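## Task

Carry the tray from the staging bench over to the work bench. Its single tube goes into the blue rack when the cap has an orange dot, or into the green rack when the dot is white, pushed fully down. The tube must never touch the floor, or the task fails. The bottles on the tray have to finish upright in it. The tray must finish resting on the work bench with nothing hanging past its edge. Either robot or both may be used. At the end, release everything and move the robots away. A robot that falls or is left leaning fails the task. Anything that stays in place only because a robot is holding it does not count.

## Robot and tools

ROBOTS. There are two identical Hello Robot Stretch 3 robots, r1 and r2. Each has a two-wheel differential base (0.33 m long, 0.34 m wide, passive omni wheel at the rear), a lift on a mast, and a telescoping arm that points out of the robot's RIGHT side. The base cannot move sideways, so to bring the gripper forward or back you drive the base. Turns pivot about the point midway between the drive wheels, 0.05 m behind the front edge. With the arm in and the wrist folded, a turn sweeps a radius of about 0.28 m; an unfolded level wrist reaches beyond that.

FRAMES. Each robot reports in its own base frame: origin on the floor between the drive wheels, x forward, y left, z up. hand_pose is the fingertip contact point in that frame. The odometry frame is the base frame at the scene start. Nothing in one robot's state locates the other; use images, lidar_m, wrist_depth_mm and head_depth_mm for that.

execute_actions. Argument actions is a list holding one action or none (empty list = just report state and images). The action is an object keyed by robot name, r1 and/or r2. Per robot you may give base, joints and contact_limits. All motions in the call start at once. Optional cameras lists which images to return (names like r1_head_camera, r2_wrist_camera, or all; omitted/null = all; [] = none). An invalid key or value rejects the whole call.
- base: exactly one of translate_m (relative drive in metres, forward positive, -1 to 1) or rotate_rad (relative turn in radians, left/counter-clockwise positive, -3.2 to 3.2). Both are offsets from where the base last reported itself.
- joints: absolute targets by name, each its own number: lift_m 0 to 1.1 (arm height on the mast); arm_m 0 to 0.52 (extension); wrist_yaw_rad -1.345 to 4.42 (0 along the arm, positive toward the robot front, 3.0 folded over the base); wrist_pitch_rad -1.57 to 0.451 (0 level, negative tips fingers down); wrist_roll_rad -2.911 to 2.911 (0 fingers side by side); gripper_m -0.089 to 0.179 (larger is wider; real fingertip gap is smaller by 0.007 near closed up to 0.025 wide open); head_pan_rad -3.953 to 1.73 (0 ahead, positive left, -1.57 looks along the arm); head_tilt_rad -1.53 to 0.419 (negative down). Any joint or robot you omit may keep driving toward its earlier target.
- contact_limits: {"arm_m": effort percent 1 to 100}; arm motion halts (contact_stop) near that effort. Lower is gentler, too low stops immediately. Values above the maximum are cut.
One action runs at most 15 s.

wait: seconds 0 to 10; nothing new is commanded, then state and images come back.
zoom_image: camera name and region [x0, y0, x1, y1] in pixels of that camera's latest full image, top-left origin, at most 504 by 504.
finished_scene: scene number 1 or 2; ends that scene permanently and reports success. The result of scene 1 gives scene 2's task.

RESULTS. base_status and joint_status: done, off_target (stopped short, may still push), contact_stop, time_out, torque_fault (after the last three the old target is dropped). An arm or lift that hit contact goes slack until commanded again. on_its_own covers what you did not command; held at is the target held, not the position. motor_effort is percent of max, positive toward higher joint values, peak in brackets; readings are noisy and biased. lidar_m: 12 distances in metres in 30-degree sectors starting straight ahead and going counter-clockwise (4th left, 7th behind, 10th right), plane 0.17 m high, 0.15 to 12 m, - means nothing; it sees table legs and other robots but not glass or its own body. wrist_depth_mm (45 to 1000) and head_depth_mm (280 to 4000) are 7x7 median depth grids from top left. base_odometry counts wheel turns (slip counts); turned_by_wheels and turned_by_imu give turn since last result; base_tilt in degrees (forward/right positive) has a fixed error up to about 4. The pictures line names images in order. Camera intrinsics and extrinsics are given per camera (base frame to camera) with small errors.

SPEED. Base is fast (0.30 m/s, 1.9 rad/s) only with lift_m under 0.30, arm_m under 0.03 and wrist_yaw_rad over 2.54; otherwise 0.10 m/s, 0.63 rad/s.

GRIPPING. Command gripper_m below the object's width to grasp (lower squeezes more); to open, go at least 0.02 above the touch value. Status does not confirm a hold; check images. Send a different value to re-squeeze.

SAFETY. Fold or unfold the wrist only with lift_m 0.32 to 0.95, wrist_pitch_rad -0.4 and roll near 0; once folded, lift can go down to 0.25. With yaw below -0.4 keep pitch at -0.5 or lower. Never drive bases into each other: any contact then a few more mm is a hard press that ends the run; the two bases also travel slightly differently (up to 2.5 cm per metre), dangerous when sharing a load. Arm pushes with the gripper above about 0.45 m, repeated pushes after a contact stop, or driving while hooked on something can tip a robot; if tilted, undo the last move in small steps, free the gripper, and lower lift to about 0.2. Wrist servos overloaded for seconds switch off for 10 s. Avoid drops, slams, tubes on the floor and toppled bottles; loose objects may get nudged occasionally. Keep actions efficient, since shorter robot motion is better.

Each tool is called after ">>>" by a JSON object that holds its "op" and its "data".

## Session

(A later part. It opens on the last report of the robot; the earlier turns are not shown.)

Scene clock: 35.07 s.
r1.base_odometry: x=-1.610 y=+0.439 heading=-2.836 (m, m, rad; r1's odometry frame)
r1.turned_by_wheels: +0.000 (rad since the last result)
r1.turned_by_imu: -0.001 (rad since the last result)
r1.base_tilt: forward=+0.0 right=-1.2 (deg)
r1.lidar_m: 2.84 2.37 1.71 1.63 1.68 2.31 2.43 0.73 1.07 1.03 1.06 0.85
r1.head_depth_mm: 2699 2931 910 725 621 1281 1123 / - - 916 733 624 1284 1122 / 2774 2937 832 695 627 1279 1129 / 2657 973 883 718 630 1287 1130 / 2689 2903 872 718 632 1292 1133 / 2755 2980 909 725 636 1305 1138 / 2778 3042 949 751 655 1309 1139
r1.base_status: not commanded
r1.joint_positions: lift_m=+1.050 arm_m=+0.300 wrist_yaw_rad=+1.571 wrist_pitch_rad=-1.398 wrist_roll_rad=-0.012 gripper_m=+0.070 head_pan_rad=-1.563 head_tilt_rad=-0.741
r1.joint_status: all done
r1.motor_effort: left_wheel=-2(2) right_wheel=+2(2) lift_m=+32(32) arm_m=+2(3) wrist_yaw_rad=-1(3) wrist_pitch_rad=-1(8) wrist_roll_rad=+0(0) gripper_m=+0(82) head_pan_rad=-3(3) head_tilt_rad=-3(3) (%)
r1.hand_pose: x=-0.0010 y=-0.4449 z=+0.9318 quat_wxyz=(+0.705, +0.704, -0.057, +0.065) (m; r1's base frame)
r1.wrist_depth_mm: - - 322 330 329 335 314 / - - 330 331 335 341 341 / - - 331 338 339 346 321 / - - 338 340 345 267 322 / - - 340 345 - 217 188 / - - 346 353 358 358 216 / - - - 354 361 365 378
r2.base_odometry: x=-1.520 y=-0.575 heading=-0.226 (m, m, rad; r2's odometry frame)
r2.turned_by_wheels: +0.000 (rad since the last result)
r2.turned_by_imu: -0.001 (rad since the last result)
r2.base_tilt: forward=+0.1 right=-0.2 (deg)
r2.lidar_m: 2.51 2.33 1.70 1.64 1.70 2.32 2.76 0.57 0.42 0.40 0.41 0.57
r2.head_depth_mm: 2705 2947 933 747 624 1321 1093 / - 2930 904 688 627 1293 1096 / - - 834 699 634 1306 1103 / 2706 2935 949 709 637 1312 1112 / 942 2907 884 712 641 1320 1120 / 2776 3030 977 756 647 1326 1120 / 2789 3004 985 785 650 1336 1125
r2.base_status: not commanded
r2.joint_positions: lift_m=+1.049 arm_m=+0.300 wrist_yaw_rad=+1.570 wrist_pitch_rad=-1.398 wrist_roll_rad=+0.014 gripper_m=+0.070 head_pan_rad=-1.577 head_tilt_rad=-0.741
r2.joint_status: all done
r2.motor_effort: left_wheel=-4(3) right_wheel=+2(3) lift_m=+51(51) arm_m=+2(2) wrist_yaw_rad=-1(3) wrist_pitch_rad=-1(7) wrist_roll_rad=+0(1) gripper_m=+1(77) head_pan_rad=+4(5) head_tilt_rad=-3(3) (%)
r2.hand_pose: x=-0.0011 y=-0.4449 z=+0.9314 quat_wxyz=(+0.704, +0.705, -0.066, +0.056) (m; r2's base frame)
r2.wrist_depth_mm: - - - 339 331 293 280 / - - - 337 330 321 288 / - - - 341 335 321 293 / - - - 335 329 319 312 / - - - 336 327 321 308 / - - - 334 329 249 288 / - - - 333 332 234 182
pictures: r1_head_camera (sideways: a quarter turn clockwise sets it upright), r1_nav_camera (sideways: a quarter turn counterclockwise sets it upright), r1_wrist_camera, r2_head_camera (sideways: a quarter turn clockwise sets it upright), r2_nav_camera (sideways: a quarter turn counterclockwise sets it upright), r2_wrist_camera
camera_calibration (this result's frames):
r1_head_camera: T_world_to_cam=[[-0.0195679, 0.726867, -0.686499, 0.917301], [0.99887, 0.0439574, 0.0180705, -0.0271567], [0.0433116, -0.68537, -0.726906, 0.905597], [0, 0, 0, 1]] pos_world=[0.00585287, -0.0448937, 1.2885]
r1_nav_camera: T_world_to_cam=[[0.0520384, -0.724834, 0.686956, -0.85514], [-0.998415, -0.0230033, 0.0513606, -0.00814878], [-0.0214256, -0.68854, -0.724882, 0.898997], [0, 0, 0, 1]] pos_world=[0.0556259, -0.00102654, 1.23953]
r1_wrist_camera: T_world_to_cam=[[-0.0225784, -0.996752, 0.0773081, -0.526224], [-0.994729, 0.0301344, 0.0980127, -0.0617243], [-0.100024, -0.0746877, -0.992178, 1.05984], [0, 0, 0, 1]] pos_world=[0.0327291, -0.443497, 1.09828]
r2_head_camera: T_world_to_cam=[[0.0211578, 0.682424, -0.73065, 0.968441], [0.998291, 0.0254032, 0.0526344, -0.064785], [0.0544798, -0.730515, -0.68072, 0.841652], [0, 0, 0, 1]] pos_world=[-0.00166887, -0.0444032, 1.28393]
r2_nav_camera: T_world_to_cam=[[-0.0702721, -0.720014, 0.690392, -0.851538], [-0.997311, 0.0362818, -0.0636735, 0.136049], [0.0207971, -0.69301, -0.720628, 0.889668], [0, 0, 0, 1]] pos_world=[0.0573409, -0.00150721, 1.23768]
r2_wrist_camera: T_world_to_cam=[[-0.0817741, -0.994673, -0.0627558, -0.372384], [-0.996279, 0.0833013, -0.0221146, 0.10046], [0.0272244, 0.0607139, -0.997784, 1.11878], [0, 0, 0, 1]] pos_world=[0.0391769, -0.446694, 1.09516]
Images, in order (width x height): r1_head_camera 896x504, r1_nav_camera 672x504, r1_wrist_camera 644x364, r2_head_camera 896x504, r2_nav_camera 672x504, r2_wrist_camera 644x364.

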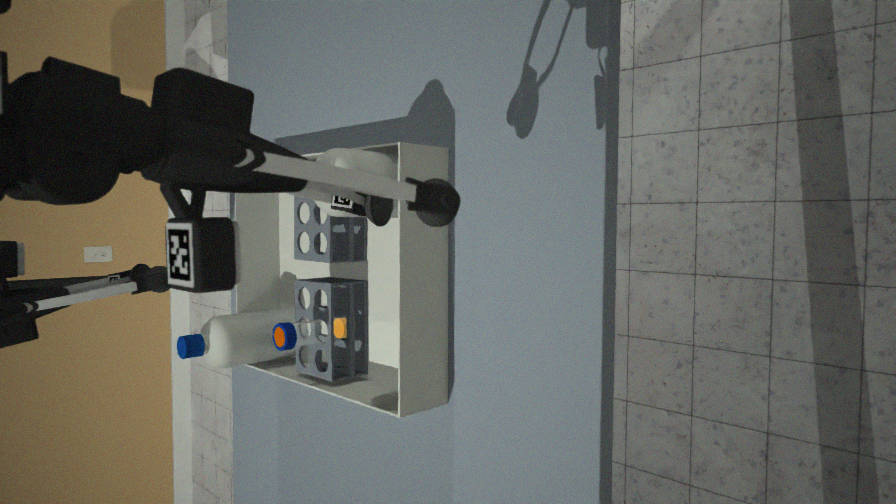

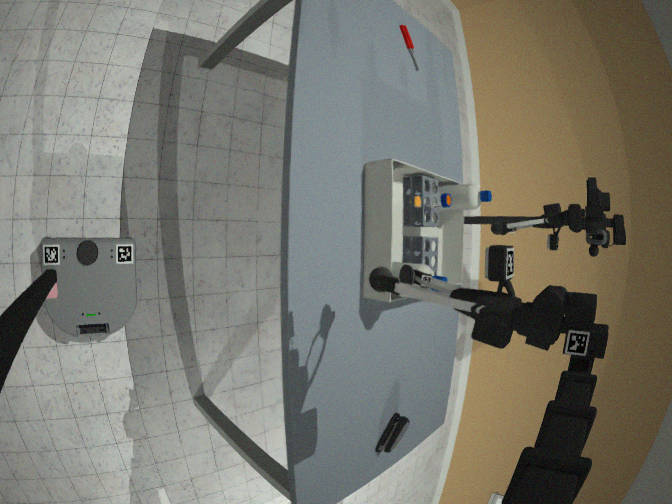

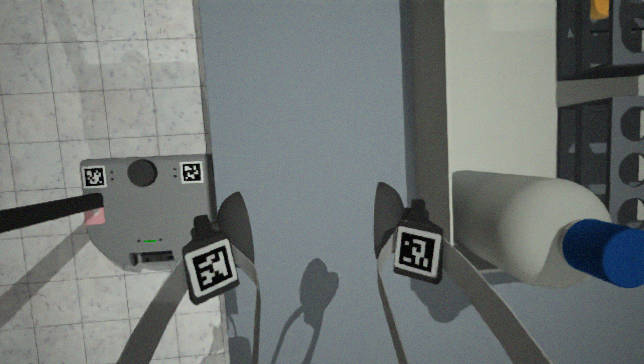

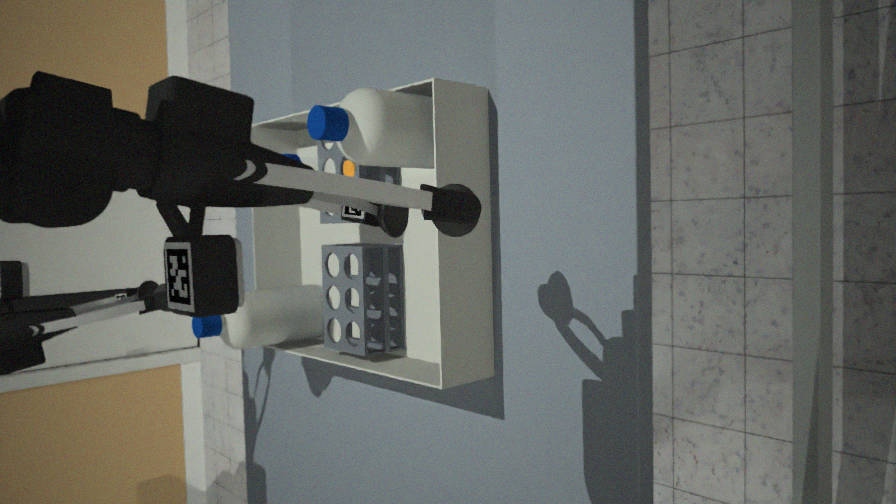

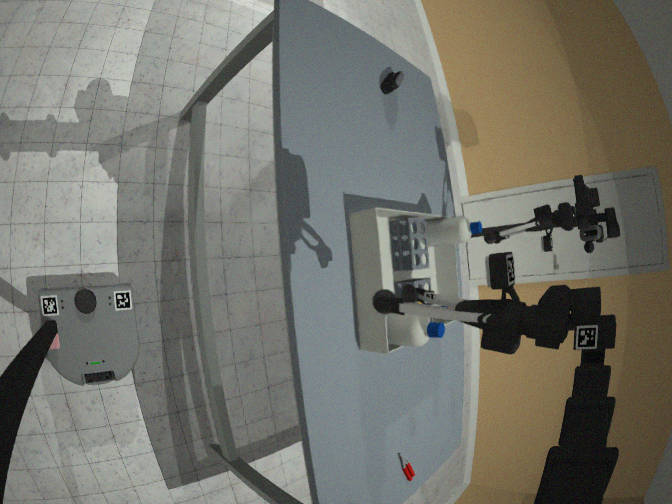

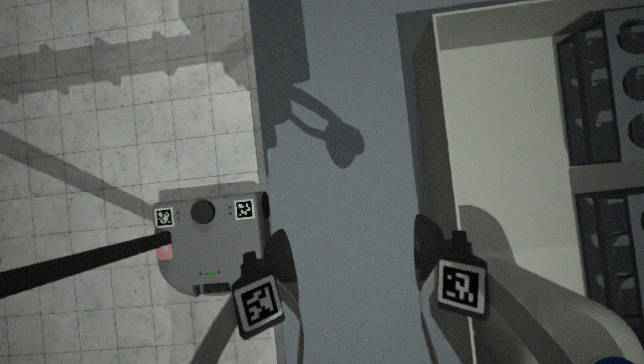

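>>> {"op": "execute_actions", "data": {"actions": [{"r1":{"base":{"rotate_rad":0.011}}}], "cameras": []}}

>>> {"op": "execute_actions", "data": {"actions": [{"r1":{"base":{"translate_m":0.075},"joints":{"arm_m":0.4,"gripper_m":0.05}},"r2":{"base":{"translate_m":0.025},"joints":{"arm_m":0.39,"gripper_m":0.05}}}], "cameras": []}}

>>> {"op": "execute_actions", "data": {"actions": [{"r1":{"joints":{"lift_m":0.99}},"r2":{"joints":{"lift_m":0.99}}}], "cameras": ["r1_head_camera","r2_head_camera","r1_wrist_camera","r2_wrist_camera"]}}

Scene clock: 37.60 s.
r1.base_odometry: x=-1.610 y=+0.439 heading=-2.825 (m, m, rad; r1's odometry frame)
r1.turned_by_wheels: +0.011 (rad since the last result)
r1.turned_by_imu: +0.011 (rad since the last result)
r1.base_tilt: forward=+0.0 right=-1.2 (deg)
r1.lidar_m: 2.84 2.34 1.72 1.63 1.69 2.34 2.43 0.73 1.06 1.03 1.07 0.84
r1.head_depth_mm: 2696 2927 908 727 621 1275 1118 / - - 914 729 625 1276 1123 / 2795 2880 754 697 626 1294 1127 / 2672 966 857 717 628 1290 1135 / 2737 2951 857 723 631 1305 1128 / 2779 2966 908 727 650 1302 1131 / 2768 3042 947 752 656 1315 1138
r1.base_status: done
r1.joint_positions: lift_m=+1.050 arm_m=+0.300 wrist_yaw_rad=+1.571 wrist_pitch_rad=-1.398 wrist_roll_rad=-0.012 gripper_m=+0.070 head_pan_rad=-1.563 head_tilt_rad=-0.741
r1.joint_status: not commanded
r1.motor_effort: left_wheel=-2(9) right_wheel=+4(9) lift_m=+31(31) arm_m=+2(2) wrist_yaw_rad=-1(1) wrist_pitch_rad=-1(1) wrist_roll_rad=+0(0) gripper_m=+0(0) head_pan_rad=-3(3) head_tilt_rad=-2(3) (%)
r1.hand_pose: x=-0.0011 y=-0.4449 z=+0.9318 quat_wxyz=(+0.705, +0.704, -0.057, +0.065) (m; r1's base frame)
r1.wrist_depth_mm: - - 322 330 332 335 315 / - - 325 332 337 340 340 / - - 333 338 340 346 326 / - - 336 342 345 306 323 / - - 343 345 - 218 201 / - - 348 352 358 229 193 / - - - 353 361 367 373
r2.base_odometry: x=-1.520 y=-0.575 heading=-0.226 (m, m, rad; r2's odometry frame)
r2.turned_by_wheels: +0.000 (rad since the last result)
r2.turned_by_imu: +0.000 (rad since the last result)
r2.base_tilt: forward=+0.0 right=-0.1 (deg)
r2.lidar_m: 2.52 2.33 1.70 1.64 1.70 2.33 2.75 0.57 0.42 0.40 0.41 0.57
r2.head_depth_mm: 2736 2929 928 747 624 1316 1092 / - 2939 900 688 629 1293 1098 / - - 834 699 631 1313 1104 / 2727 2935 954 708 637 1312 1107 / 1393 2967 882 712 641 1322 1117 / 2787 3002 974 757 645 1334 1118 / 2771 3007 990 782 649 1335 1124
r2.base_status: not commanded
r2.joint_positions: lift_m=+1.049 arm_m=+0.300 wrist_yaw_rad=+1.570 wrist_pitch_rad=-1.398 wrist_roll_rad=+0.014 gripper_m=+0.070 head_pan_rad=-1.577 head_tilt_rad=-0.741
r2.joint_status: not commanded
r2.motor_effort: left_wheel=-3(3) right_wheel=+3(3) lift_m=+52(51) arm_m=+2(1) wrist_yaw_rad=-1(1) wrist_pitch_rad=-1(1) wrist_roll_rad=-1(0) gripper_m=+2(0) head_pan_rad=+4(4) head_tilt_rad=-4(3) (%)
r2.hand_pose: x=-0.0011 y=-0.4449 z=+0.9314 quat_wxyz=(+0.704, +0.705, -0.066, +0.056) (m; r2's base frame)
r2.wrist_depth_mm: - - - 341 332 292 285 / - - - 340 332 321 288 / - - - 338 328 325 291 / - - - 341 329 318 313 / - - - 335 331 322 310 / - - - 339 330 246 291 / - - - 333 329 233 181
pictures: none
No camera images: the call's "cameras" was empty. Leave "cameras" out to get every camera's image.

Scene clock: 39.93 s.
r1.base_odometry: x=-1.681 y=+0.416 heading=-2.825 (m, m, rad; r1's odometry frame)
r1.turned_by_wheels: +0.000 (rad since the last result)
r1.turned_by_imu: +0.000 (rad since the last result)
r1.base_tilt: forward=+0.1 right=-1.1 (deg)
r1.lidar_m: 2.77 2.35 1.71 1.63 1.69 2.33 2.50 0.80 1.07 1.03 1.07 0.78
r1.head_depth_mm: 2667 2880 910 727 621 1274 1115 / 2710 2882 669 691 622 1278 1119 / 819 1865 874 712 625 1280 1127 / 2559 1588 851 715 630 1291 1129 / 2735 2953 902 720 632 1296 1132 / 2751 2983 939 749 652 1300 1137 / 2752 2994 949 752 655 1309 1139
r1.base_status: done
r1.joint_positions: lift_m=+1.050 arm_m=+0.400 wrist_yaw_rad=+1.571 wrist_pitch_rad=-1.398 wrist_roll_rad=-0.012 gripper_m=+0.050 head_pan_rad=-1.563 head_tilt_rad=-0.741
r1.joint_status: all done
r1.motor_effort: left_wheel=-3(4) right_wheel=+3(11) lift_m=+31(31) arm_m=+2(2) wrist_yaw_rad=-1(0) wrist_pitch_rad=-1(1) wrist_roll_rad=+0(0) gripper_m=-1(73) head_pan_rad=-3(3) head_tilt_rad=-3(3) (%)
r1.hand_pose: x=-0.0011 y=-0.5449 z=+0.9318 quat_wxyz=(+0.705, +0.704, -0.057, +0.065) (m; r1's base frame)
r1.wrist_depth_mm: - 314 323 325 312 284 311 / - 321 323 331 335 307 226 / - 327 330 335 342 313 356 / - 327 332 339 343 331 355 / - 335 335 342 349 325 360 / - 340 343 349 259 326 367 / - - 350 352 209 300 313
r2.base_odometry: x=-1.496 y=-0.581 heading=-0.226 (m, m, rad; r2's odometry frame)
r2.turned_by_wheels: +0.000 (rad since the last result)
r2.turned_by_imu: -0.001 (rad since the last result)
r2.base_tilt: forward=+0.1 right=-0.1 (deg)
r2.lidar_m: 2.49 2.33 1.70 1.64 1.70 2.32 2.78 0.57 0.42 0.40 0.41 0.57
r2.head_depth_mm: 2730 2942 931 727 626 1315 1089 / 2806 2924 803 679 629 1304 1099 / - - 837 708 633 1307 1103 / 767 2227 927 708 636 1312 1111 / 2722 2972 897 713 642 1323 1115 / 2748 3021 977 778 647 1324 1121 / 2771 3030 986 784 649 1332 1123
r2.base_status: done
r2.joint_positions: lift_m=+1.049 arm_m=+0.390 wrist_yaw_rad=+1.570 wrist_pitch_rad=-1.398 wrist_roll_rad=+0.014 gripper_m=+0.050 head_pan_rad=-1.577 head_tilt_rad=-0.741
r2.joint_status: all done
r2.motor_effort: left_wheel=-3(6) right_wheel=+2(6) lift_m=+51(52) arm_m=+2(3) wrist_yaw_rad=+0(1) wrist_pitch_rad=+0(1) wrist_roll_rad=-1(0) gripper_m=+0(69) head_pan_rad=+4(4) head_tilt_rad=-4(4) (%)
r2.hand_pose: x=-0.0011 y=-0.5349 z=+0.9314 quat_wxyz=(+0.704, +0.705, -0.066, +0.056) (m; r2's base frame)
r2.wrist_depth_mm: - - 351 340 335 321 300 / - - 349 340 327 289 302 / - - 344 339 332 293 288 / - - 344 339 330 318 309 / - - 349 337 328 318 286 / - - 342 334 329 296 260 / - - 342 338 233 313 256
pictures: none
No camera images: the call's "cameras" was empty. Leave "cameras" out to get every camera's image.

Scene clock: 41.30 s.
r1.base_odometry: x=-1.681 y=+0.416 heading=-2.825 (m, m, rad; r1's odometry frame)
r1.turned_by_wheels: +0.000 (rad since the last result)
r1.turned_by_imu: +0.000 (rad since the last result)
r1.base_tilt: forward=+0.1 right=-1.2 (deg)
r1.lidar_m: 2.76 2.34 1.71 1.63 1.69 2.34 2.50 0.80 1.07 1.03 1.06 0.78
r1.head_depth_mm: - 2867 907 727 622 1271 1113 / - 2921 670 690 624 1277 1117 / - - 861 710 625 1285 1129 / 798 2965 851 718 630 1291 1129 / 2724 2969 903 720 633 1298 1131 / 2757 2983 939 750 651 1300 1135 / 2781 2999 947 750 657 1307 1132
r1.base_status: not commanded
r1.joint_positions: lift_m=+0.990 arm_m=+0.400 wrist_yaw_rad=+1.571 wrist_pitch_rad=-1.398 wrist_roll_rad=-0.012 gripper_m=+0.050 head_pan_rad=-1.563 head_tilt_rad=-0.741
r1.joint_status: all done
r1.motor_effort: left_wheel=-2(3) right_wheel=+4(3) lift_m=+17(29) arm_m=+2(2) wrist_yaw_rad=-2(1) wrist_pitch_rad=-1(1) wrist_roll_rad=+0(0) gripper_m=-1(0) head_pan_rad=-3(3) head_tilt_rad=-2(2) (%)
r1.hand_pose: x=-0.0011 y=-0.5449 z=+0.8725 quat_wxyz=(+0.705, +0.704, -0.057, +0.065) (m; r1's base frame)
r1.wrist_depth_mm: 981 260 264 266 269 272 220 / 985 262 267 270 274 273 223 / 996 265 273 273 278 280 253 / 269 270 273 277 280 284 292 / - 272 279 281 286 289 232 / - 276 283 285 260 289 234 / - 280 285 287 190 293 238
r2.base_odometry: x=-1.496 y=-0.581 heading=-0.226 (m, m, rad; r2's odometry frame)
r2.turned_by_wheels: +0.000 (rad since the last result)
r2.turned_by_imu: +0.000 (rad since the last result)
r2.base_tilt: forward=+0.1 right=-0.3 (deg)
r2.lidar_m: 2.49 2.33 1.70 1.64 1.70 2.32 2.78 0.57 0.41 0.40 0.41 0.56
r2.head_depth_mm: - 2925 929 727 625 1315 1091 / 2830 2919 775 678 628 1294 1097 / - - 822 701 634 1307 1103 / 778 2936 922 707 637 1314 1107 / 2708 3002 894 711 641 1325 1114 / 2785 3032 976 777 644 1329 1123 / 2780 3035 989 782 652 1326 1127
r2.base_status: not commanded
r2.joint_positions: lift_m=+0.991 arm_m=+0.390 wrist_yaw_rad=+1.570 wrist_pitch_rad=-1.398 wrist_roll_rad=+0.014 gripper_m=+0.050 head_pan_rad=-1.577 head_tilt_rad=-0.741
r2.joint_status: all done
r2.motor_effort: left_wheel=-2(2) right_wheel=+2(2) lift_m=+15(48) arm_m=+2(2) wrist_yaw_rad=-1(1) wrist_pitch_rad=-1(1) wrist_roll_rad=+0(1) gripper_m=+0(0) head_pan_rad=+4(4) head_tilt_rad=-3(3) (%)
r2.hand_pose: x=-0.0011 y=-0.5349 z=+0.8728 quat_wxyz=(+0.704, +0.705, -0.066, +0.056) (m; r2's base frame)
r2.wrist_depth_mm: - - 288 281 231 223 211 / - - 287 283 274 260 204 / - - 287 280 271 264 204 / - - 286 277 269 264 206 / - 292 283 278 270 264 241 / - - 286 277 272 262 207 / - - 284 274 233 263 228
pictures: r1_head_camera (sideways: a quarter turn clockwise sets it upright), r1_wrist_camera, r2_head_camera (sideways: a quarter turn clockwise sets it upright), r2_wrist_camera
camera_calibration (this result's frames):
r1_head_camera: T_world_to_cam=[[-0.0195671, 0.726867, -0.686499, 0.917301], [0.99887, 0.0439562, 0.0180705, -0.0271567], [0.0433108, -0.68537, -0.726906, 0.905597], [0, 0, 0, 1]] pos_world=[0.00585282, -0.0448937, 1.2885]
r1_wrist_camera: T_world_to_cam=[[-0.022544, -0.996752, 0.0773188, -0.621336], [-0.994683, 0.0301363, 0.0984787, -0.0534285], [-0.100489, -0.0746876, -0.992131, 0.99353], [0, 0, 0, 1]] pos_world=[0.0326869, -0.543503, 1.03901]
r2_head_camera: T_world_to_cam=[[0.0211561, 0.682424, -0.73065, 0.968441], [0.998291, 0.0254056, 0.0526344, -0.064785], [0.0544816, -0.730514, -0.68072, 0.841652], [0, 0, 0, 1]] pos_world=[-0.00166876, -0.0444032, 1.28393]
r2_wrist_camera: T_world_to_cam=[[-0.081792, -0.994673, -0.062734, -0.465607], [-0.996285, 0.0833025, -0.0218484, 0.106361], [0.0269579, 0.0607139, -0.997791, 1.06578], [0, 0, 0, 1]] pos_world=[0.0391521, -0.536694, 1.03654]
Images, in order (width x height): r1_head_camera 896x504, r1_wrist_camera 644x364, r2_head_camera 896x504, r2_wrist_camera 644x364.

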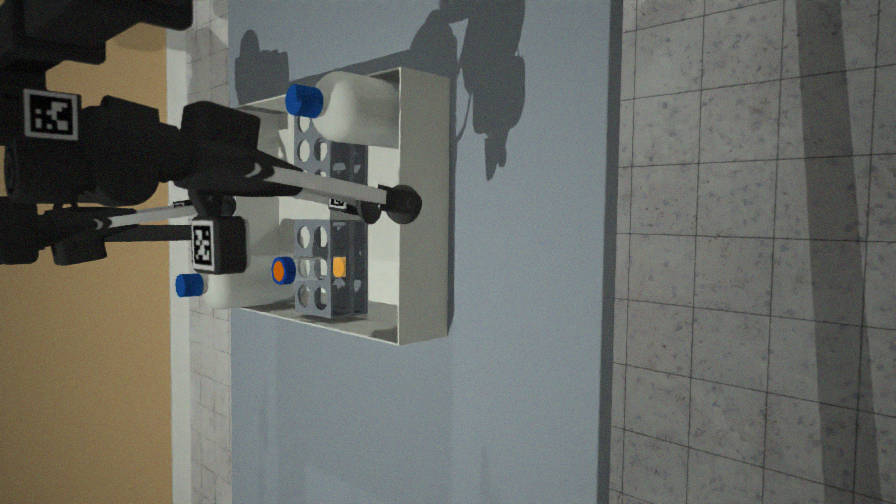

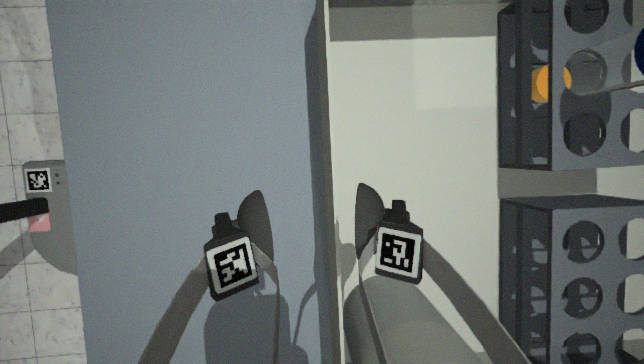

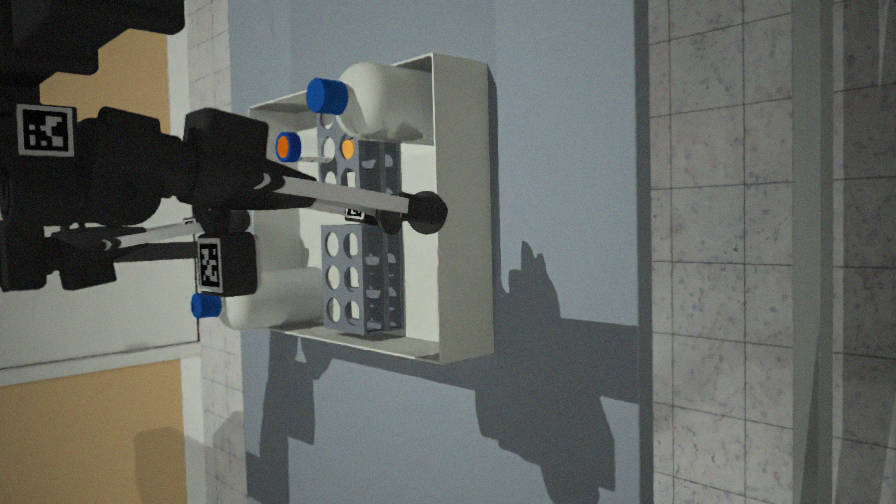

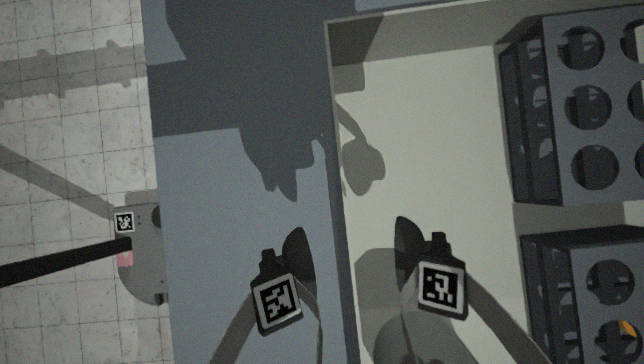

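>>> {"op": "execute_actions", "data": {"actions": [{"r1":{"joints":{"lift_m":0.925,"arm_m":0.418}},"r2":{"joints":{"lift_m":0.925,"arm_m":0.386}}}], "cameras": ["r1_head_camera","r2_head_camera","r1_wrist_camera","r2_wrist_camera"]}}

Scene clock: 43.20 s.
r1.base_odometry: x=-1.681 y=+0.416 heading=-2.825 (m, m, rad; r1's odometry frame)
r1.turned_by_wheels: +0.000 (rad since the last result)
r1.turned_by_imu: +0.000 (rad since the last result)
r1.base_tilt: forward=+0.0 right=-1.1 (deg)
r1.lidar_m: 2.76 2.34 1.72 1.63 1.69 2.33 2.50 0.80 1.07 1.03 1.07 0.78
r1.head_depth_mm: 2634 - 878 727 621 1275 1122 / 2593 2876 662 692 623 1280 1119 / 2613 964 858 704 627 1285 1122 / 742 1524 842 716 630 1290 1128 / 2737 2983 902 722 633 1291 1132 / 2725 2982 938 747 651 1305 1136 / 2768 2969 946 750 656 1307 1145
r1.base_status: not commanded
r1.joint_positions: lift_m=+0.925 arm_m=+0.418 wrist_yaw_rad=+1.571 wrist_pitch_rad=-1.398 wrist_roll_rad=-0.012 gripper_m=+0.050 head_pan_rad=-1.563 head_tilt_rad=-0.741
r1.joint_status: all done
r1.motor_effort: left_wheel=-3(2) right_wheel=+4(4) lift_m=+17(16) arm_m=+2(2) wrist_yaw_rad=-1(1) wrist_pitch_rad=-1(1) wrist_roll_rad=+0(0) gripper_m=+0(1) head_pan_rad=-3(3) head_tilt_rad=-2(4) (%)
r1.hand_pose: x=-0.0011 y=-0.5629 z=+0.8075 quat_wxyz=(+0.705, +0.704, -0.057, +0.065) (m; r1's base frame)
r1.wrist_depth_mm: 195 197 201 202 205 210 182 / 198 201 203 205 208 212 184 / 200 204 206 208 212 214 210 / 203 206 209 210 214 216 222 / 205 208 211 214 216 220 193 / 208 211 214 216 220 223 196 / 211 213 218 220 197 226 196
r2.base_odometry: x=-1.496 y=-0.581 heading=-0.226 (m, m, rad; r2's odometry frame)
r2.turned_by_wheels: +0.000 (rad since the last result)
r2.turned_by_imu: +0.000 (rad since the last result)
r2.base_tilt: forward=+0.1 right=-0.2 (deg)
r2.lidar_m: 2.49 2.34 1.70 1.64 1.70 2.33 2.78 0.57 0.42 0.40 0.42 0.57
r2.head_depth_mm: 2720 - 900 726 625 1317 1090 / 2692 2913 654 676 628 1299 1096 / 2691 - - 701 634 1308 1109 / 733 919 874 709 637 1313 1107 / 2749 2954 896 711 640 1322 1113 / 2775 3003 976 778 646 1326 1121 / 2777 3051 988 784 648 1335 1130
r2.base_status: not commanded
r2.joint_positions: lift_m=+0.926 arm_m=+0.386 wrist_yaw_rad=+1.570 wrist_pitch_rad=-1.398 wrist_roll_rad=+0.014 gripper_m=+0.050 head_pan_rad=-1.577 head_tilt_rad=-0.741
r2.joint_status: all done
r2.motor_effort: left_wheel=-3(2) right_wheel=+1(3) lift_m=+15(15) arm_m=-3(3) wrist_yaw_rad=-1(1) wrist_pitch_rad=+0(1) wrist_roll_rad=+0(0) gripper_m=+1(1) head_pan_rad=+4(3) head_tilt_rad=-3(4) (%)
r2.hand_pose: x=-0.0011 y=-0.5315 z=+0.8078 quat_wxyz=(+0.704, +0.705, -0.066, +0.056) (m; r2's base frame)
r2.wrist_depth_mm: - 225 222 216 208 203 193 / - 225 222 214 207 203 192 / - 224 219 213 205 203 193 / - 224 219 214 206 202 191 / - 222 219 213 206 201 196 / - 222 217 212 207 200 191 / - 221 217 211 205 202 192
pictures: r1_head_camera (sideways: a quarter turn clockwise sets it upright), r1_wrist_camera, r2_head_camera (sideways: a quarter turn clockwise sets it upright), r2_wrist_camera
camera_calibration (this result's frames):
r1_head_camera: T_world_to_cam=[[-0.0195669, 0.726867, -0.686499, 0.917301], [0.99887, 0.043956, 0.0180705, -0.0271567], [0.0433106, -0.68537, -0.726906, 0.905597], [0, 0, 0, 1]] pos_world=[0.00585281, -0.0448937, 1.2885]
r1_wrist_camera: T_world_to_cam=[[-0.0225438, -0.996752, 0.0773188, -0.634251], [-0.994683, 0.0301361, 0.0984789, -0.0464861], [-0.100489, -0.0746876, -0.992131, 0.927706], [0, 0, 0, 1]] pos_world=[0.0326869, -0.561502, 0.974023]
r2_head_camera: T_world_to_cam=[[0.0211561, 0.682424, -0.73065, 0.968441], [0.998291, 0.0254056, 0.0526344, -0.064785], [0.0544816, -0.730515, -0.68072, 0.841652], [0, 0, 0, 1]] pos_world=[-0.00166876, -0.0444032, 1.28393]
r2_wrist_camera: T_world_to_cam=[[-0.0817923, -0.994673, -0.062734, -0.466312], [-0.996285, 0.0833028, -0.0218484, 0.104659], [0.0269579, 0.0607139, -0.997791, 1.00072], [0, 0, 0, 1]] pos_world=[0.0391521, -0.533304, 0.971546]
Images, in order (width x height): r1_head_camera 896x504, r1_wrist_camera 644x364, r2_head_camera 896x504, r2_wrist_camera 644x364.

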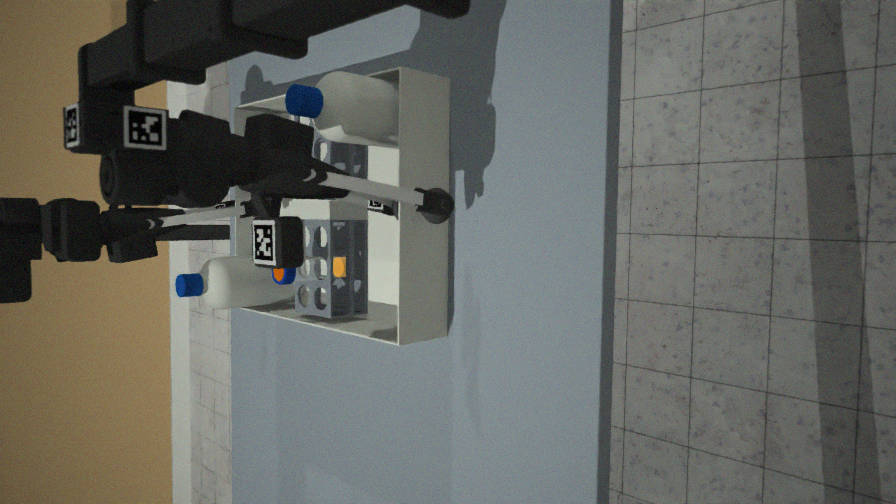

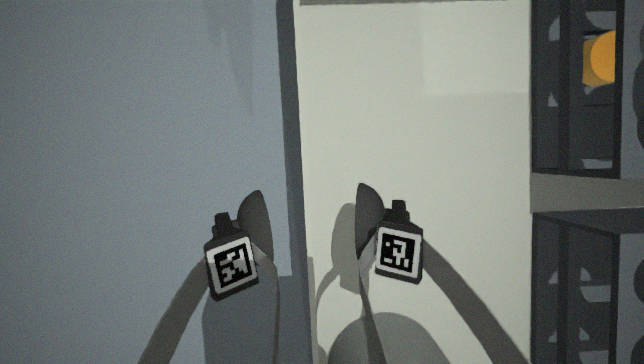

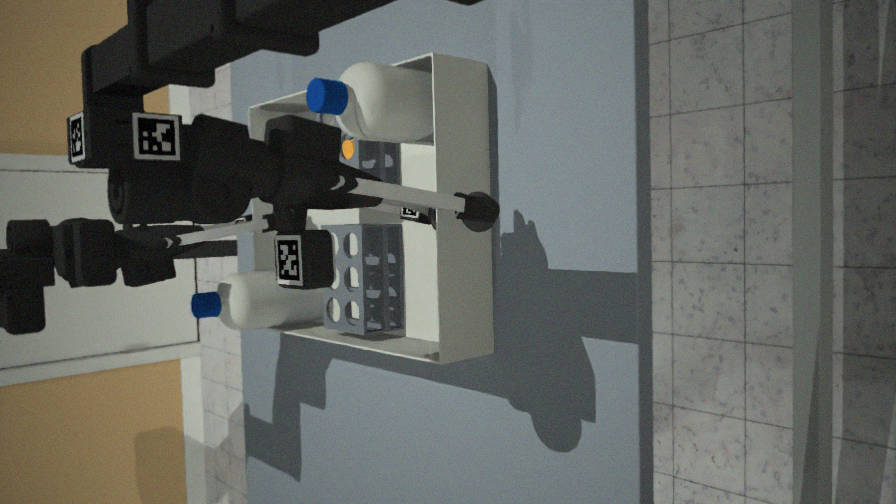

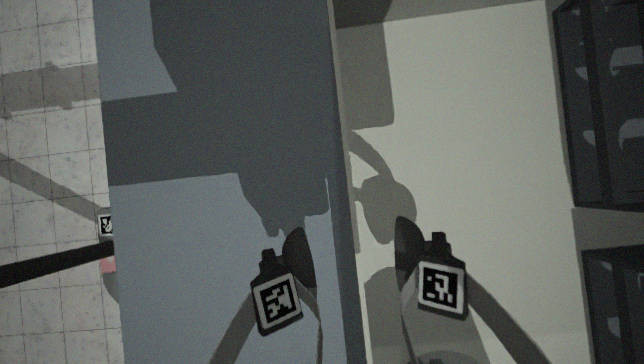

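>>> {"op": "execute_actions", "data": {"actions": [{"r1":{"joints":{"gripper_m":-0.05,"arm_m":0.413}},"r2":{"joints":{"gripper_m":-0.05}}}], "cameras": []}}

>>> {"op": "execute_actions", "data": {"actions": [{"r1":{"joints":{"lift_m":0.96}},"r2":{"joints":{"lift_m":0.96}}}], "cameras": ["r1_head_camera","r2_head_camera","r1_wrist_camera","r2_wrist_camera"]}}

Scene clock: 45.87 s.
r1.base_odometry: x=-1.681 y=+0.416 heading=-2.825 (m, m, rad; r1's odometry frame)
r1.turned_by_wheels: +0.000 (rad since the last result)
r1.turned_by_imu: +0.000 (rad since the last result)
r1.base_tilt: forward=+0.0 right=-1.1 (deg)
r1.lidar_m: 2.76 2.34 1.71 1.63 1.69 2.33 2.49 0.80 1.07 1.03 1.07 0.78
r1.head_depth_mm: 2630 - 876 727 621 1275 1117 / 2617 2865 658 692 624 1287 1121 / 2669 - 838 710 626 1287 1130 / 740 1534 835 715 630 1287 1129 / 2755 2977 905 721 633 1300 1129 / 2742 3015 937 746 649 1305 1136 / 2755 3024 946 754 656 1305 1140
r1.base_status: not commanded
r1.joint_positions: lift_m=+0.925 arm_m=+0.413 wrist_yaw_rad=+1.571 wrist_pitch_rad=-1.402 wrist_roll_rad=-0.012 gripper_m=-0.049 head_pan_rad=-1.563 head_tilt_rad=-0.741
r1.joint_status: all done
r1.motor_effort: left_wheel=-2(3) right_wheel=+4(3) lift_m=+20(21) arm_m=-2(2) wrist_yaw_rad=-1(2) wrist_pitch_rad=+1(1) wrist_roll_rad=+0(0) gripper_m=-22(96) head_pan_rad=-3(3) head_tilt_rad=-3(2) (%)
r1.hand_pose: x=-0.0021 y=-0.5585 z=+0.8072 quat_wxyz=(+0.705, +0.704, -0.055, +0.063) (m; r1's base frame)
r1.wrist_depth_mm: 194 197 201 200 203 205 179 / 197 200 203 202 205 208 182 / 198 201 204 205 208 210 209 / 201 204 209 208 211 215 218 / 206 207 211 - 213 216 195 / 208 210 213 214 216 219 196 / 211 213 217 216 186 224 199
r2.base_odometry: x=-1.496 y=-0.581 heading=-0.226 (m, m, rad; r2's odometry frame)
r2.turned_by_wheels: +0.000 (rad since the last result)
r2.turned_by_imu: +0.000 (rad since the last result)
r2.base_tilt: forward=+0.1 right=-0.1 (deg)
r2.lidar_m: 2.49 2.33 1.71 1.64 1.70 2.32 2.78 0.57 0.42 0.40 0.41 0.57
r2.head_depth_mm: 2718 - 900 729 623 1319 1096 / 2697 2921 638 677 627 1296 1102 / 2681 - - 708 632 1305 1108 / 738 1029 850 706 636 1312 1114 / 2725 2941 889 710 641 1322 1116 / 2754 3017 977 779 644 1327 1118 / 2752 3036 988 783 648 1335 1128
r2.base_status: not commanded
r2.joint_positions: lift_m=+0.925 arm_m=+0.386 wrist_yaw_rad=+1.570 wrist_pitch_rad=-1.401 wrist_roll_rad=+0.014 gripper_m=-0.049 head_pan_rad=-1.577 head_tilt_rad=-0.741
r2.joint_status: all done
r2.motor_effort: left_wheel=-2(3) right_wheel=+2(3) lift_m=+21(21) arm_m=-3(3) wrist_yaw_rad=-1(1) wrist_pitch_rad=+1(1) wrist_roll_rad=+0(0) gripper_m=-23(94) head_pan_rad=+4(4) head_tilt_rad=-4(3) (%)
r2.hand_pose: x=-0.0020 y=-0.5315 z=+0.8075 quat_wxyz=(+0.704, +0.705, -0.064, +0.055) (m; r2's base frame)
r2.wrist_depth_mm: - 224 219 214 203 199 189 / - 224 219 213 203 198 188 / - 223 217 214 204 197 190 / - 222 217 213 204 198 189 / - 222 217 211 201 198 193 / - 223 218 213 201 200 190 / - 223 216 211 202 198 192
pictures: none
No camera images: the call's "cameras" was empty. Leave "cameras" out to get every camera's image.

Scene clock: 47.00 s.
r1.base_odometry: x=-1.681 y=+0.416 heading=-2.825 (m, m, rad; r1's odometry frame)
r1.turned_by_wheels: +0.000 (rad since the last result)
r1.turned_by_imu: +0.000 (rad since the last result)
r1.base_tilt: forward=+0.0 right=-1.1 (deg)
r1.lidar_m: 2.77 2.34 1.71 1.63 1.69 2.34 2.51 0.80 1.07 1.03 1.07 0.78
r1.head_depth_mm: 2593 2852 909 725 620 1286 1112 / 2557 2921 635 693 623 1279 1118 / 2559 - 800 695 626 1290 1123 / 806 1565 804 698 629 1289 1130 / 2752 2956 843 703 632 1299 1133 / 2744 2973 938 747 652 1305 1138 / 2753 3035 950 749 654 1309 1138
r1.base_status: not commanded
r1.joint_positions: lift_m=+0.959 arm_m=+0.413 wrist_yaw_rad=+1.571 wrist_pitch_rad=-1.402 wrist_roll_rad=-0.012 gripper_m=-0.046 head_pan_rad=-1.563 head_tilt_rad=-0.741
r1.joint_status: all done
r1.motor_effort: left_wheel=-2(2) right_wheel=+4(4) lift_m=+36(37) arm_m=-2(2) wrist_yaw_rad=-1(1) wrist_pitch_rad=+1(1) wrist_roll_rad=+0(0) gripper_m=-21(23) head_pan_rad=-3(3) head_tilt_rad=-3(3) (%)
r1.hand_pose: x=-0.0022 y=-0.5585 z=+0.8414 quat_wxyz=(+0.705, +0.704, -0.055, +0.063) (m; r1's base frame)
r1.wrist_depth_mm: 227 229 233 200 202 207 181 / 228 232 236 203 206 207 181 / 230 236 238 205 208 212 209 / 237 238 242 208 212 214 219 / 239 241 247 - 212 215 195 / 240 243 248 215 217 218 196 / 246 248 253 216 185 222 198
r2.base_odometry: x=-1.496 y=-0.581 heading=-0.226 (m, m, rad; r2's odometry frame)
r2.turned_by_wheels: +0.000 (rad since the last result)
r2.turned_by_imu: +0.000 (rad since the last result)
r2.base_tilt: forward=+0.2 right=-0.2 (deg)
r2.lidar_m: 2.50 2.33 1.70 1.64 1.71 2.33 2.78 0.57 0.41 0.40 0.41 0.57
r2.head_depth_mm: 2645 2949 929 726 626 1315 1092 / 2673 2952 618 669 629 1298 1103 / 2635 - 790 700 632 1306 1106 / 725 1234 790 690 637 1316 1109 / 2745 2932 810 690 641 1319 1113 / 2766 3007 977 774 644 1330 1116 / 2771 3019 988 784 649 1331 1120
r2.base_status: not commanded
r2.joint_positions: lift_m=+0.959 arm_m=+0.386 wrist_yaw_rad=+1.570 wrist_pitch_rad=-1.401 wrist_roll_rad=+0.014 gripper_m=-0.046 head_pan_rad=-1.577 head_tilt_rad=-0.741
r2.joint_status: all done
r2.motor_effort: left_wheel=-3(3) right_wheel=+2(3) lift_m=+58(58) arm_m=-3(3) wrist_yaw_rad=+0(0) wrist_pitch_rad=+1(0) wrist_roll_rad=+0(0) gripper_m=-21(23) head_pan_rad=+4(4) head_tilt_rad=-3(4) (%)
r2.hand_pose: x=-0.0020 y=-0.5315 z=+0.8411 quat_wxyz=(+0.704, +0.705, -0.064, +0.055) (m; r2's base frame)
r2.wrist_depth_mm: - 258 254 245 202 198 189 / - 259 251 248 203 199 188 / - 257 251 246 204 197 191 / - 257 252 247 203 198 189 / - 258 250 246 202 197 194 / - 257 251 248 200 198 188 / - - 248 243 201 198 193
pictures: r1_head_camera (sideways: a quarter turn clockwise sets it upright), r1_wrist_camera, r2_head_camera (sideways: a quarter turn clockwise sets it upright), r2_wrist_camera
camera_calibration (this result's frames):
r1_head_camera: T_world_to_cam=[[-0.019567, 0.726867, -0.686499, 0.917301], [0.99887, 0.0439561, 0.0180705, -0.0271567], [0.0433107, -0.68537, -0.726906, 0.905597], [0, 0, 0, 1]] pos_world=[0.00585282, -0.0448937, 1.2885]
r1_wrist_camera: T_world_to_cam=[[-0.0222302, -0.996751, 0.0774141, -0.632514], [-0.994257, 0.0301494, 0.10268, -0.0545657], [-0.10468, -0.0746869, -0.991697, 0.961203], [0, 0, 0, 1]] pos_world=[0.0323058, -0.557025, 1.00779]
r2_head_camera: T_world_to_cam=[[0.021156, 0.682424, -0.73065, 0.968441], [0.998291, 0.0254058, 0.0526344, -0.064785], [0.0544818, -0.730514, -0.68072, 0.841652], [0, 0, 0, 1]] pos_world=[-0.00166875, -0.0444032, 1.28393]
r2_wrist_camera: T_world_to_cam=[[-0.0820013, -0.994673, -0.0624642, -0.464521], [-0.996351, 0.0833056, -0.0185669, 0.101785], [0.0236716, 0.0607138, -0.997874, 1.03402], [0, 0, 0, 1]] pos_world=[0.0388459, -0.533304, 1.00469]
Images, in order (width x height): r1_head_camera 896x504, r1_wrist_camera 644x364, r2_head_camera 896x504, r2_wrist_camera 644x364.

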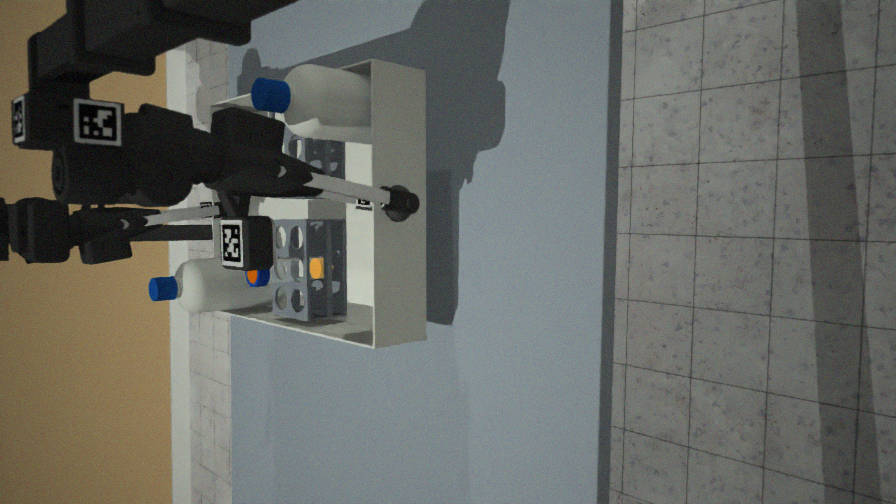

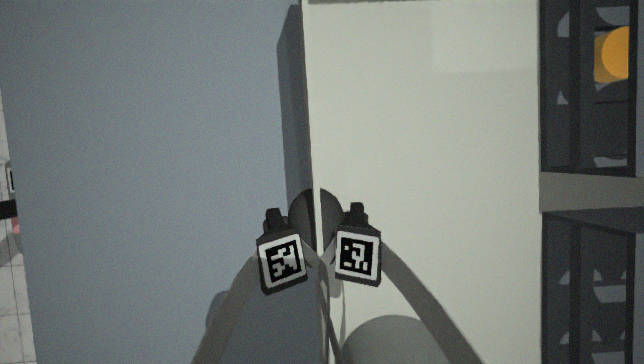

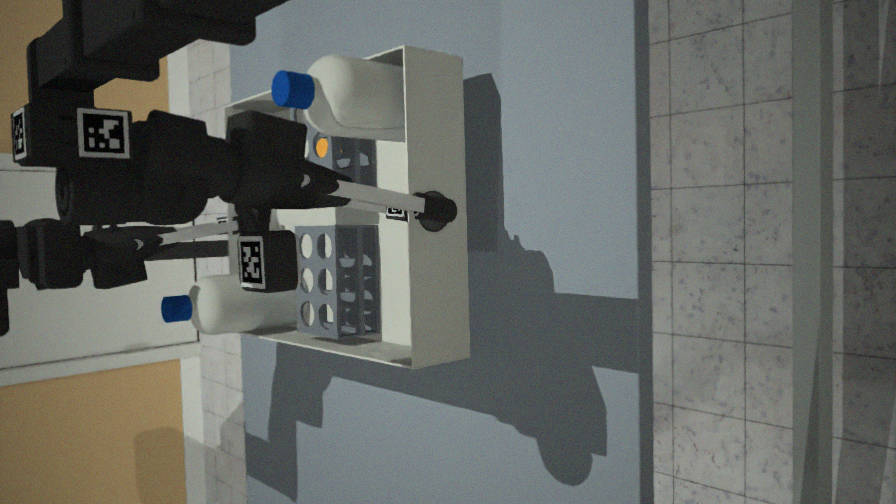

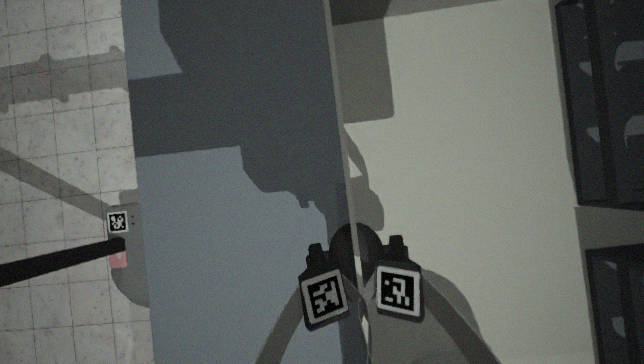

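Held.

>>> {"op": "execute_actions", "data": {"actions": [{"r1":{"base":{"translate_m":-0.7},"joints":{"lift_m":1.07}},"r2":{"base":{"translate_m":0.7},"joints":{"lift_m":1.07,"head_pan_rad":-0.3,"head_tilt_rad":-0.4}}}], "cameras": ["r1_head_camera","r2_head_camera"]}}

Scene clock: 56.33 s.
r1.base_odometry: x=-1.016 y=+0.633 heading=-2.825 (m, m, rad; r1's odometry frame)
r1.turned_by_wheels: +0.000 (rad since the last result)
r1.turned_by_imu: +0.000 (rad since the last result)
r1.base_tilt: forward=+0.0 right=-1.1 (deg)
r1.lidar_m: 3.45 2.33 1.69 1.62 1.71 2.34 1.82 2.05 3.21 0.38 1.07 1.43
r1.head_depth_mm: 2700 2834 2066 1789 1494 1280 1114 / 2663 557 603 1809 1507 1285 1118 / 2682 791 620 736 627 1208 1116 / 1367 745 622 740 628 1287 1124 / 2694 793 626 743 633 1294 1132 / 2765 2974 937 747 650 1298 1132 / 2780 3025 947 751 656 1304 1136
r1.base_status: done
r1.joint_positions: lift_m=+1.069 arm_m=+0.413 wrist_yaw_rad=+1.571 wrist_pitch_rad=-1.403 wrist_roll_rad=-0.012 gripper_m=-0.046 head_pan_rad=-1.563 head_tilt_rad=-0.741
r1.joint_status: all done
r1.motor_effort: left_wheel=-2(8) right_wheel=+2(4) lift_m=+36(37) arm_m=-2(2) wrist_yaw_rad=-1(1) wrist_pitch_rad=+1(1) wrist_roll_rad=+0(0) gripper_m=-20(21) head_pan_rad=-3(3) head_tilt_rad=-3(2) (%)
r1.hand_pose: x=-0.0023 y=-0.5585 z=+0.9514 quat_wxyz=(+0.705, +0.704, -0.055, +0.063) (m; r1's base frame)
r1.wrist_depth_mm: - 332 340 200 205 205 178 / - 341 344 203 204 210 182 / - 344 348 204 208 210 208 / - 345 353 208 210 216 218 / - 352 358 - 215 217 198 / - - - 214 216 219 195 / - - - 216 185 222 197
r2.base_odometry: x=-0.814 y=-0.738 heading=-0.226 (m, m, rad; r2's odometry frame)
r2.turned_by_wheels: +0.000 (rad since the last result)
r2.turned_by_imu: -0.008 (rad since the last result)
r2.base_tilt: forward=+0.2 right=-0.3 (deg)
r2.lidar_m: 1.81 2.35 1.71 1.64 1.70 2.32 3.47 0.57 0.41 0.39 3.23 2.05
r2.head_depth_mm: - - - 2947 2181 1694 1383 / - - - 2949 2206 1701 1391 / - - 2097 3172 2241 1714 1401 / - - 2283 2847 2146 1729 1412 / - - 3133 3049 2265 1743 1408 / - - - 3276 2288 1759 1417 / - - - 3263 2298 1759 1419
r2.base_status: done
r2.joint_positions: lift_m=+1.069 arm_m=+0.386 wrist_yaw_rad=+1.571 wrist_pitch_rad=-1.400 wrist_roll_rad=+0.014 gripper_m=-0.043 head_pan_rad=-0.307 head_tilt_rad=-0.409
r2.joint_status: all done
r2.on_its_own: gripper_m is held at -0.044, not at your -0.050, by its stall guard, which is not easing now
r2.motor_effort: left_wheel=-1(1) right_wheel=+0(7) lift_m=+58(60) arm_m=-3(3) wrist_yaw_rad=+0(1) wrist_pitch_rad=+0(1) wrist_roll_rad=+0(0) gripper_m=-20(21) head_pan_rad=+4(51) head_tilt_rad=+4(23) (%)
r2.hand_pose: x=-0.0017 y=-0.5315 z=+0.9511 quat_wxyz=(+0.704, +0.705, -0.065, +0.055) (m; r2's base frame)
r2.wrist_depth_mm: - - - 207 202 199 190 / - - - - 203 198 188 / - - - - 203 198 188 / - - 364 356 203 199 189 / - - 362 356 201 197 194 / - - 359 - 200 196 189 / - - 363 354 203 199 192
pictures: r1_head_camera (sideways: a quarter turn clockwise sets it upright), r2_head_camera (sideways: a quarter turn clockwise sets it upright)
camera_calibration (this result's frames):
r1_head_camera: T_world_to_cam=[[-0.019567, 0.726867, -0.686499, 0.917301], [0.99887, 0.0439561, 0.0180705, -0.0271567], [0.0433107, -0.68537, -0.726906, 0.905597], [0, 0, 0, 1]] pos_world=[0.00585282, -0.0448937, 1.2885]
r2_head_camera: T_world_to_cam=[[-0.382152, 0.13901, -0.913584, 1.20942], [0.256986, 0.96561, 0.0394297, -0.043092], [0.887648, -0.21971, -0.404733, 0.477502], [0, 0, 0, 1]] pos_world=[0.0494027, -0.0216, 1.29987]
Images, in order (width x height): r1_head_camera 896x504, r2_head_camera 896x504.

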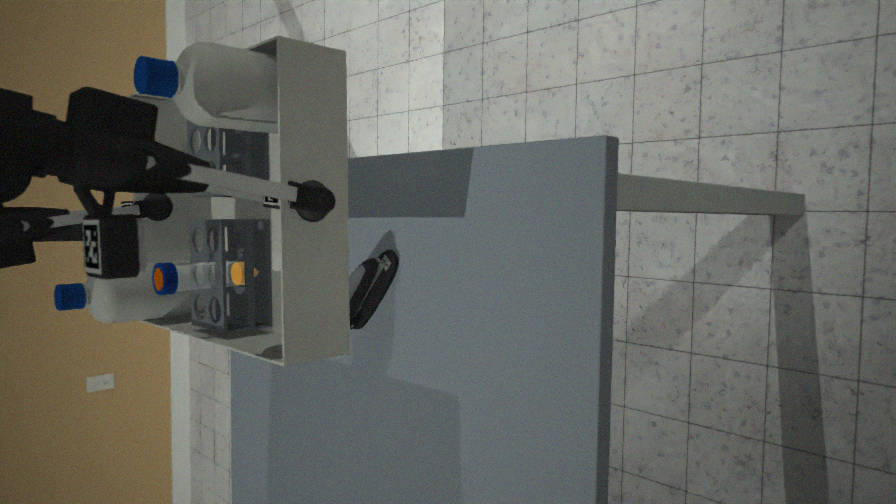

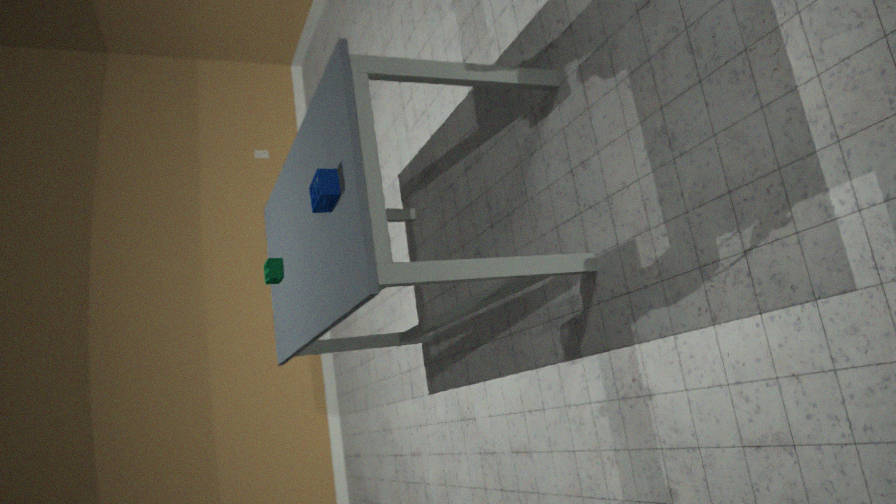

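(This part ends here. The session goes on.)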